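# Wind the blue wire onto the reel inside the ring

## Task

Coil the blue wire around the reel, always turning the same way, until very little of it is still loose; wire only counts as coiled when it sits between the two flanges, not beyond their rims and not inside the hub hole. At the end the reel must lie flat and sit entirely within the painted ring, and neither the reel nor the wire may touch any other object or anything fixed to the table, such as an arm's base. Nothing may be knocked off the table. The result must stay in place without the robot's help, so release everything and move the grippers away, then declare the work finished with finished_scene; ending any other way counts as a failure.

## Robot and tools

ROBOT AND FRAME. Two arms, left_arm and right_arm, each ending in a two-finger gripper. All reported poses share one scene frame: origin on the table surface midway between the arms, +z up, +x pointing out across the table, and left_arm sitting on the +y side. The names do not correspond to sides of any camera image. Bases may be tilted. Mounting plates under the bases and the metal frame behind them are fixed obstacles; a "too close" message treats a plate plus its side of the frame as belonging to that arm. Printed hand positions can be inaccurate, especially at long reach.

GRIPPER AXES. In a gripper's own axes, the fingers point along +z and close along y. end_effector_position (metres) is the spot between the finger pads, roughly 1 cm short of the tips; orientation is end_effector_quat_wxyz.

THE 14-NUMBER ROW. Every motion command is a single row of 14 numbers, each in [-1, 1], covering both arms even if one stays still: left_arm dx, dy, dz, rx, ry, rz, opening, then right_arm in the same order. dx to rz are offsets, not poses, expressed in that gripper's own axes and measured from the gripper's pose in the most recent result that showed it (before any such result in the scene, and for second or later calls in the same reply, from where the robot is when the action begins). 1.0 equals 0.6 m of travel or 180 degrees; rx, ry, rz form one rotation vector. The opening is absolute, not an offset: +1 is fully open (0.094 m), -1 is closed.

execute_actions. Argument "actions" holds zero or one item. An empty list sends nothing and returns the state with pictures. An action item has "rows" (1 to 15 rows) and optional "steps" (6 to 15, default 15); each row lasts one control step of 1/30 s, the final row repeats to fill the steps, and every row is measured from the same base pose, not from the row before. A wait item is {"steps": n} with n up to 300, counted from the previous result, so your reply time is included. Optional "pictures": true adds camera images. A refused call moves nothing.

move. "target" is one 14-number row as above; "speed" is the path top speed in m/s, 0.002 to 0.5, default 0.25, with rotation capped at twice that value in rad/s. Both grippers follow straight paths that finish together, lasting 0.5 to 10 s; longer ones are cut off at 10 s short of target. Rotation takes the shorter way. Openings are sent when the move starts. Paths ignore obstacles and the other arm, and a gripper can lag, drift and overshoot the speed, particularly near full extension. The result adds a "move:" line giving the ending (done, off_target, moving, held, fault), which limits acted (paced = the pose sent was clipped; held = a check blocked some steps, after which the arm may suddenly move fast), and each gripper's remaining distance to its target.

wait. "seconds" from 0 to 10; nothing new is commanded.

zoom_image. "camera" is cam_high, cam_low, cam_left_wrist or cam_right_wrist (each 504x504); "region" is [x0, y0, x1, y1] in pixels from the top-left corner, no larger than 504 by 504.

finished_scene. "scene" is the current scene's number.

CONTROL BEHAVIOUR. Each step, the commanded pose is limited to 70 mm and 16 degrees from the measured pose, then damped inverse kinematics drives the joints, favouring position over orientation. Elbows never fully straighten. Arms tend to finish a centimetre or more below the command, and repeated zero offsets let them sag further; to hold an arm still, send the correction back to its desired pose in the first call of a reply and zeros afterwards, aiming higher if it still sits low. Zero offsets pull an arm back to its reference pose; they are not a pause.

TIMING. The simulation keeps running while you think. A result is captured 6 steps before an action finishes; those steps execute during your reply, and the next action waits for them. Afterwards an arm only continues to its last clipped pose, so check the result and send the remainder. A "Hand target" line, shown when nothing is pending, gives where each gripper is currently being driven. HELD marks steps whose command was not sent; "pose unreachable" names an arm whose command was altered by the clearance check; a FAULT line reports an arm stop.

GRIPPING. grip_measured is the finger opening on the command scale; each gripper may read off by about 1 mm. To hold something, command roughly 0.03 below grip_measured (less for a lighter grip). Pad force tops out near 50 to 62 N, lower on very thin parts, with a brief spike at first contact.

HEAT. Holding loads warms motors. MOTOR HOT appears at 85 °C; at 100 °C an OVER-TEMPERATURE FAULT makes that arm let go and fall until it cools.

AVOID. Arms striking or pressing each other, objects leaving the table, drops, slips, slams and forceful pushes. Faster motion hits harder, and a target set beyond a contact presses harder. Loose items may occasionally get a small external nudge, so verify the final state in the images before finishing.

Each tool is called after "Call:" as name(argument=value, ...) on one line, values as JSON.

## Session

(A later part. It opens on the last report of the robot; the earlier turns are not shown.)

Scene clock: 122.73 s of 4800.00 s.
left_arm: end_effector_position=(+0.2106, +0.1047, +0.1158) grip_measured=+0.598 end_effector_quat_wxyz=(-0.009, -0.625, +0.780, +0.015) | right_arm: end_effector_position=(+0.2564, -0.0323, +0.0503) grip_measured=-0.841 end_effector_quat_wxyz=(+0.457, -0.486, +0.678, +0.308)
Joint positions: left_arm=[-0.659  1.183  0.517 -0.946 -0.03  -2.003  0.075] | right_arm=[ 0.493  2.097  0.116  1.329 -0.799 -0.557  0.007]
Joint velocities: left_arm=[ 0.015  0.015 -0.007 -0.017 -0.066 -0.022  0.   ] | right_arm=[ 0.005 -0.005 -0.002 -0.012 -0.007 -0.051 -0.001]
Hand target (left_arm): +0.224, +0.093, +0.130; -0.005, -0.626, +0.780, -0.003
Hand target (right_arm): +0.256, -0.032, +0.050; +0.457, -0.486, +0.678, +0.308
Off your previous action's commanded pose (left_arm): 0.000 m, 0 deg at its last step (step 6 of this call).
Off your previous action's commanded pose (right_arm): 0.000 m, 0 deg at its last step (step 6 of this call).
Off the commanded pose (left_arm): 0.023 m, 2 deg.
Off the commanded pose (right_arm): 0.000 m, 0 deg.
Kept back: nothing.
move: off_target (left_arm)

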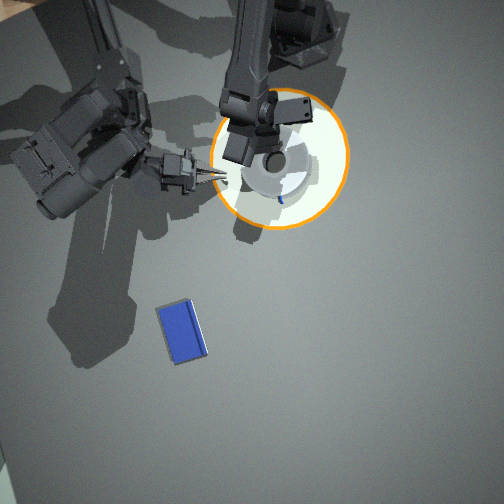

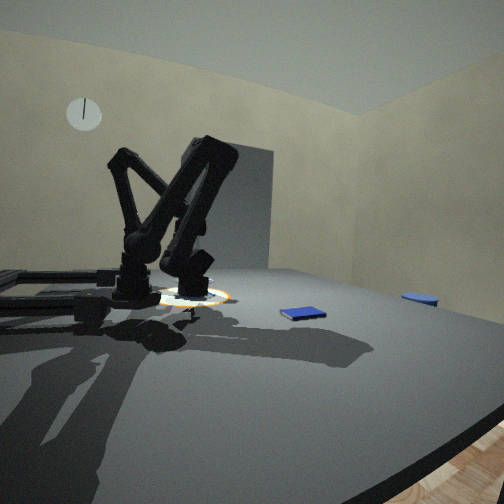

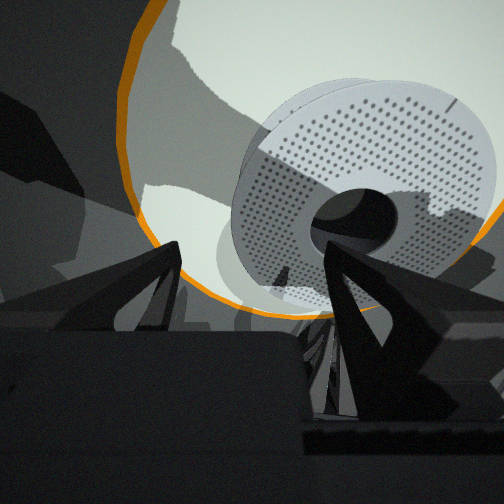

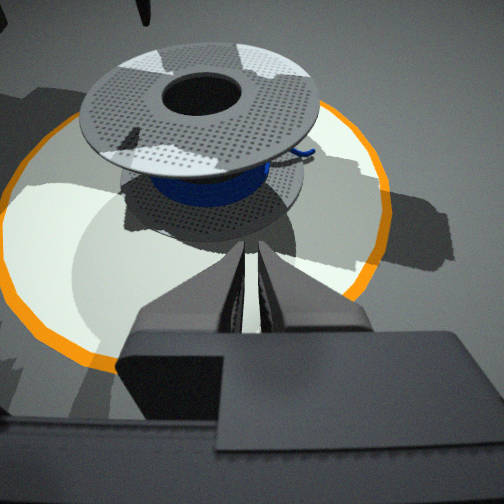

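Call:
move(target=[-0.353,0.062,-0.092,0,0,0,0.6, -0.009,-0.1285,-0.224,0,0.2,0,-0.84], speed=0.3)

Call:
zoom_image(camera="cam_high", region=[205, 80, 365, 240])

Scene clock: 125.10 s of 4800.00 s.
left_arm: end_effector_position=(+0.2084, +0.3130, +0.1595) grip_measured=+0.598 end_effector_quat_wxyz=(-0.019, -0.625, +0.780, +0.023) | right_arm: end_effector_position=(+0.2717, -0.1696, +0.1012) grip_measured=-0.841 end_effector_quat_wxyz=(+0.210, -0.555, +0.789, +0.157)
Joint positions: left_arm=[ 0.307  0.937  0.522 -1.176 -0.058 -1.038  0.075] | right_arm=[ 0.128  1.147  0.372 -0.644 -0.476 -1.269  0.007]
Joint velocities: left_arm=[-0.005  0.005 -0.007  0.007 -0.051  0.095  0.001] | right_arm=[ 0.005 -0.005 -0.007  0.007  0.051  0.007 -0.   ]
Hand target (left_arm): +0.223, +0.320, +0.174; -0.007, -0.625, +0.780, +0.017
Hand target (right_arm): +0.289, -0.174, +0.114; +0.224, -0.558, +0.786, +0.143
Off the commanded pose (left_arm): 0.020 m, 1 deg.
Off the commanded pose (right_arm): 0.018 m, 2 deg.
Kept back: nothing.
move: off_target (left_arm, right_arm)

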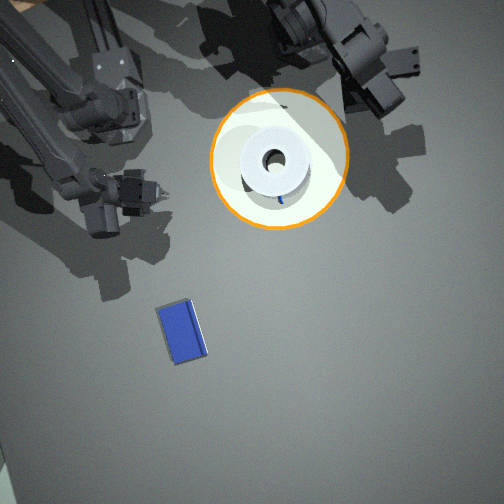

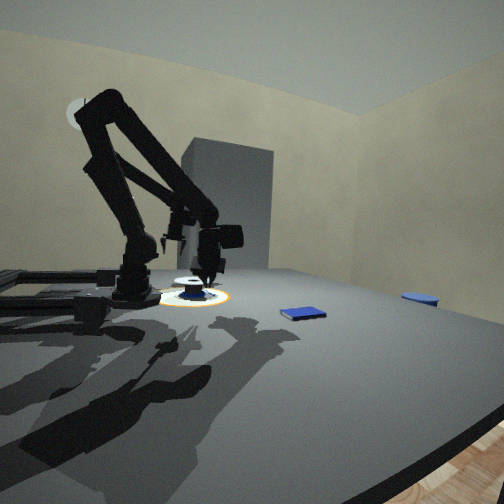

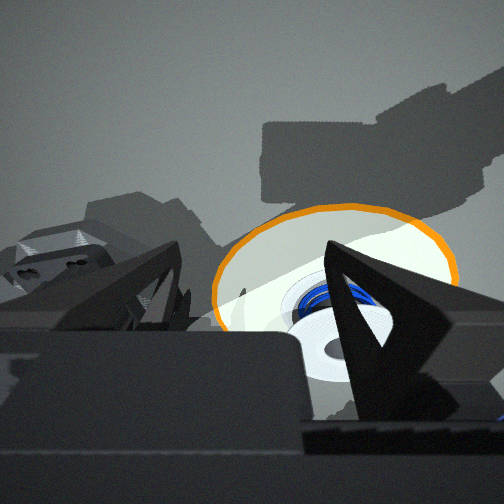

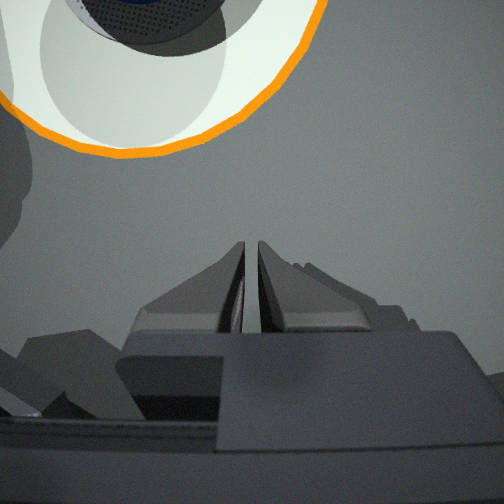

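Region (205, 80, 365, 240) of cam_high's 504x504 image, scaled by 3.150, with more detail than that image has.

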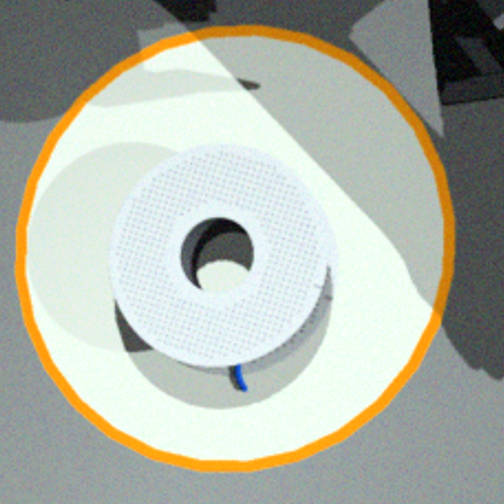

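The reel lies flat inside the ring with about 1.3 cm of wire past the flange edge, and both arms are clear.

Call:
finished_scene(scene=2)

The scene is finished: the task was done.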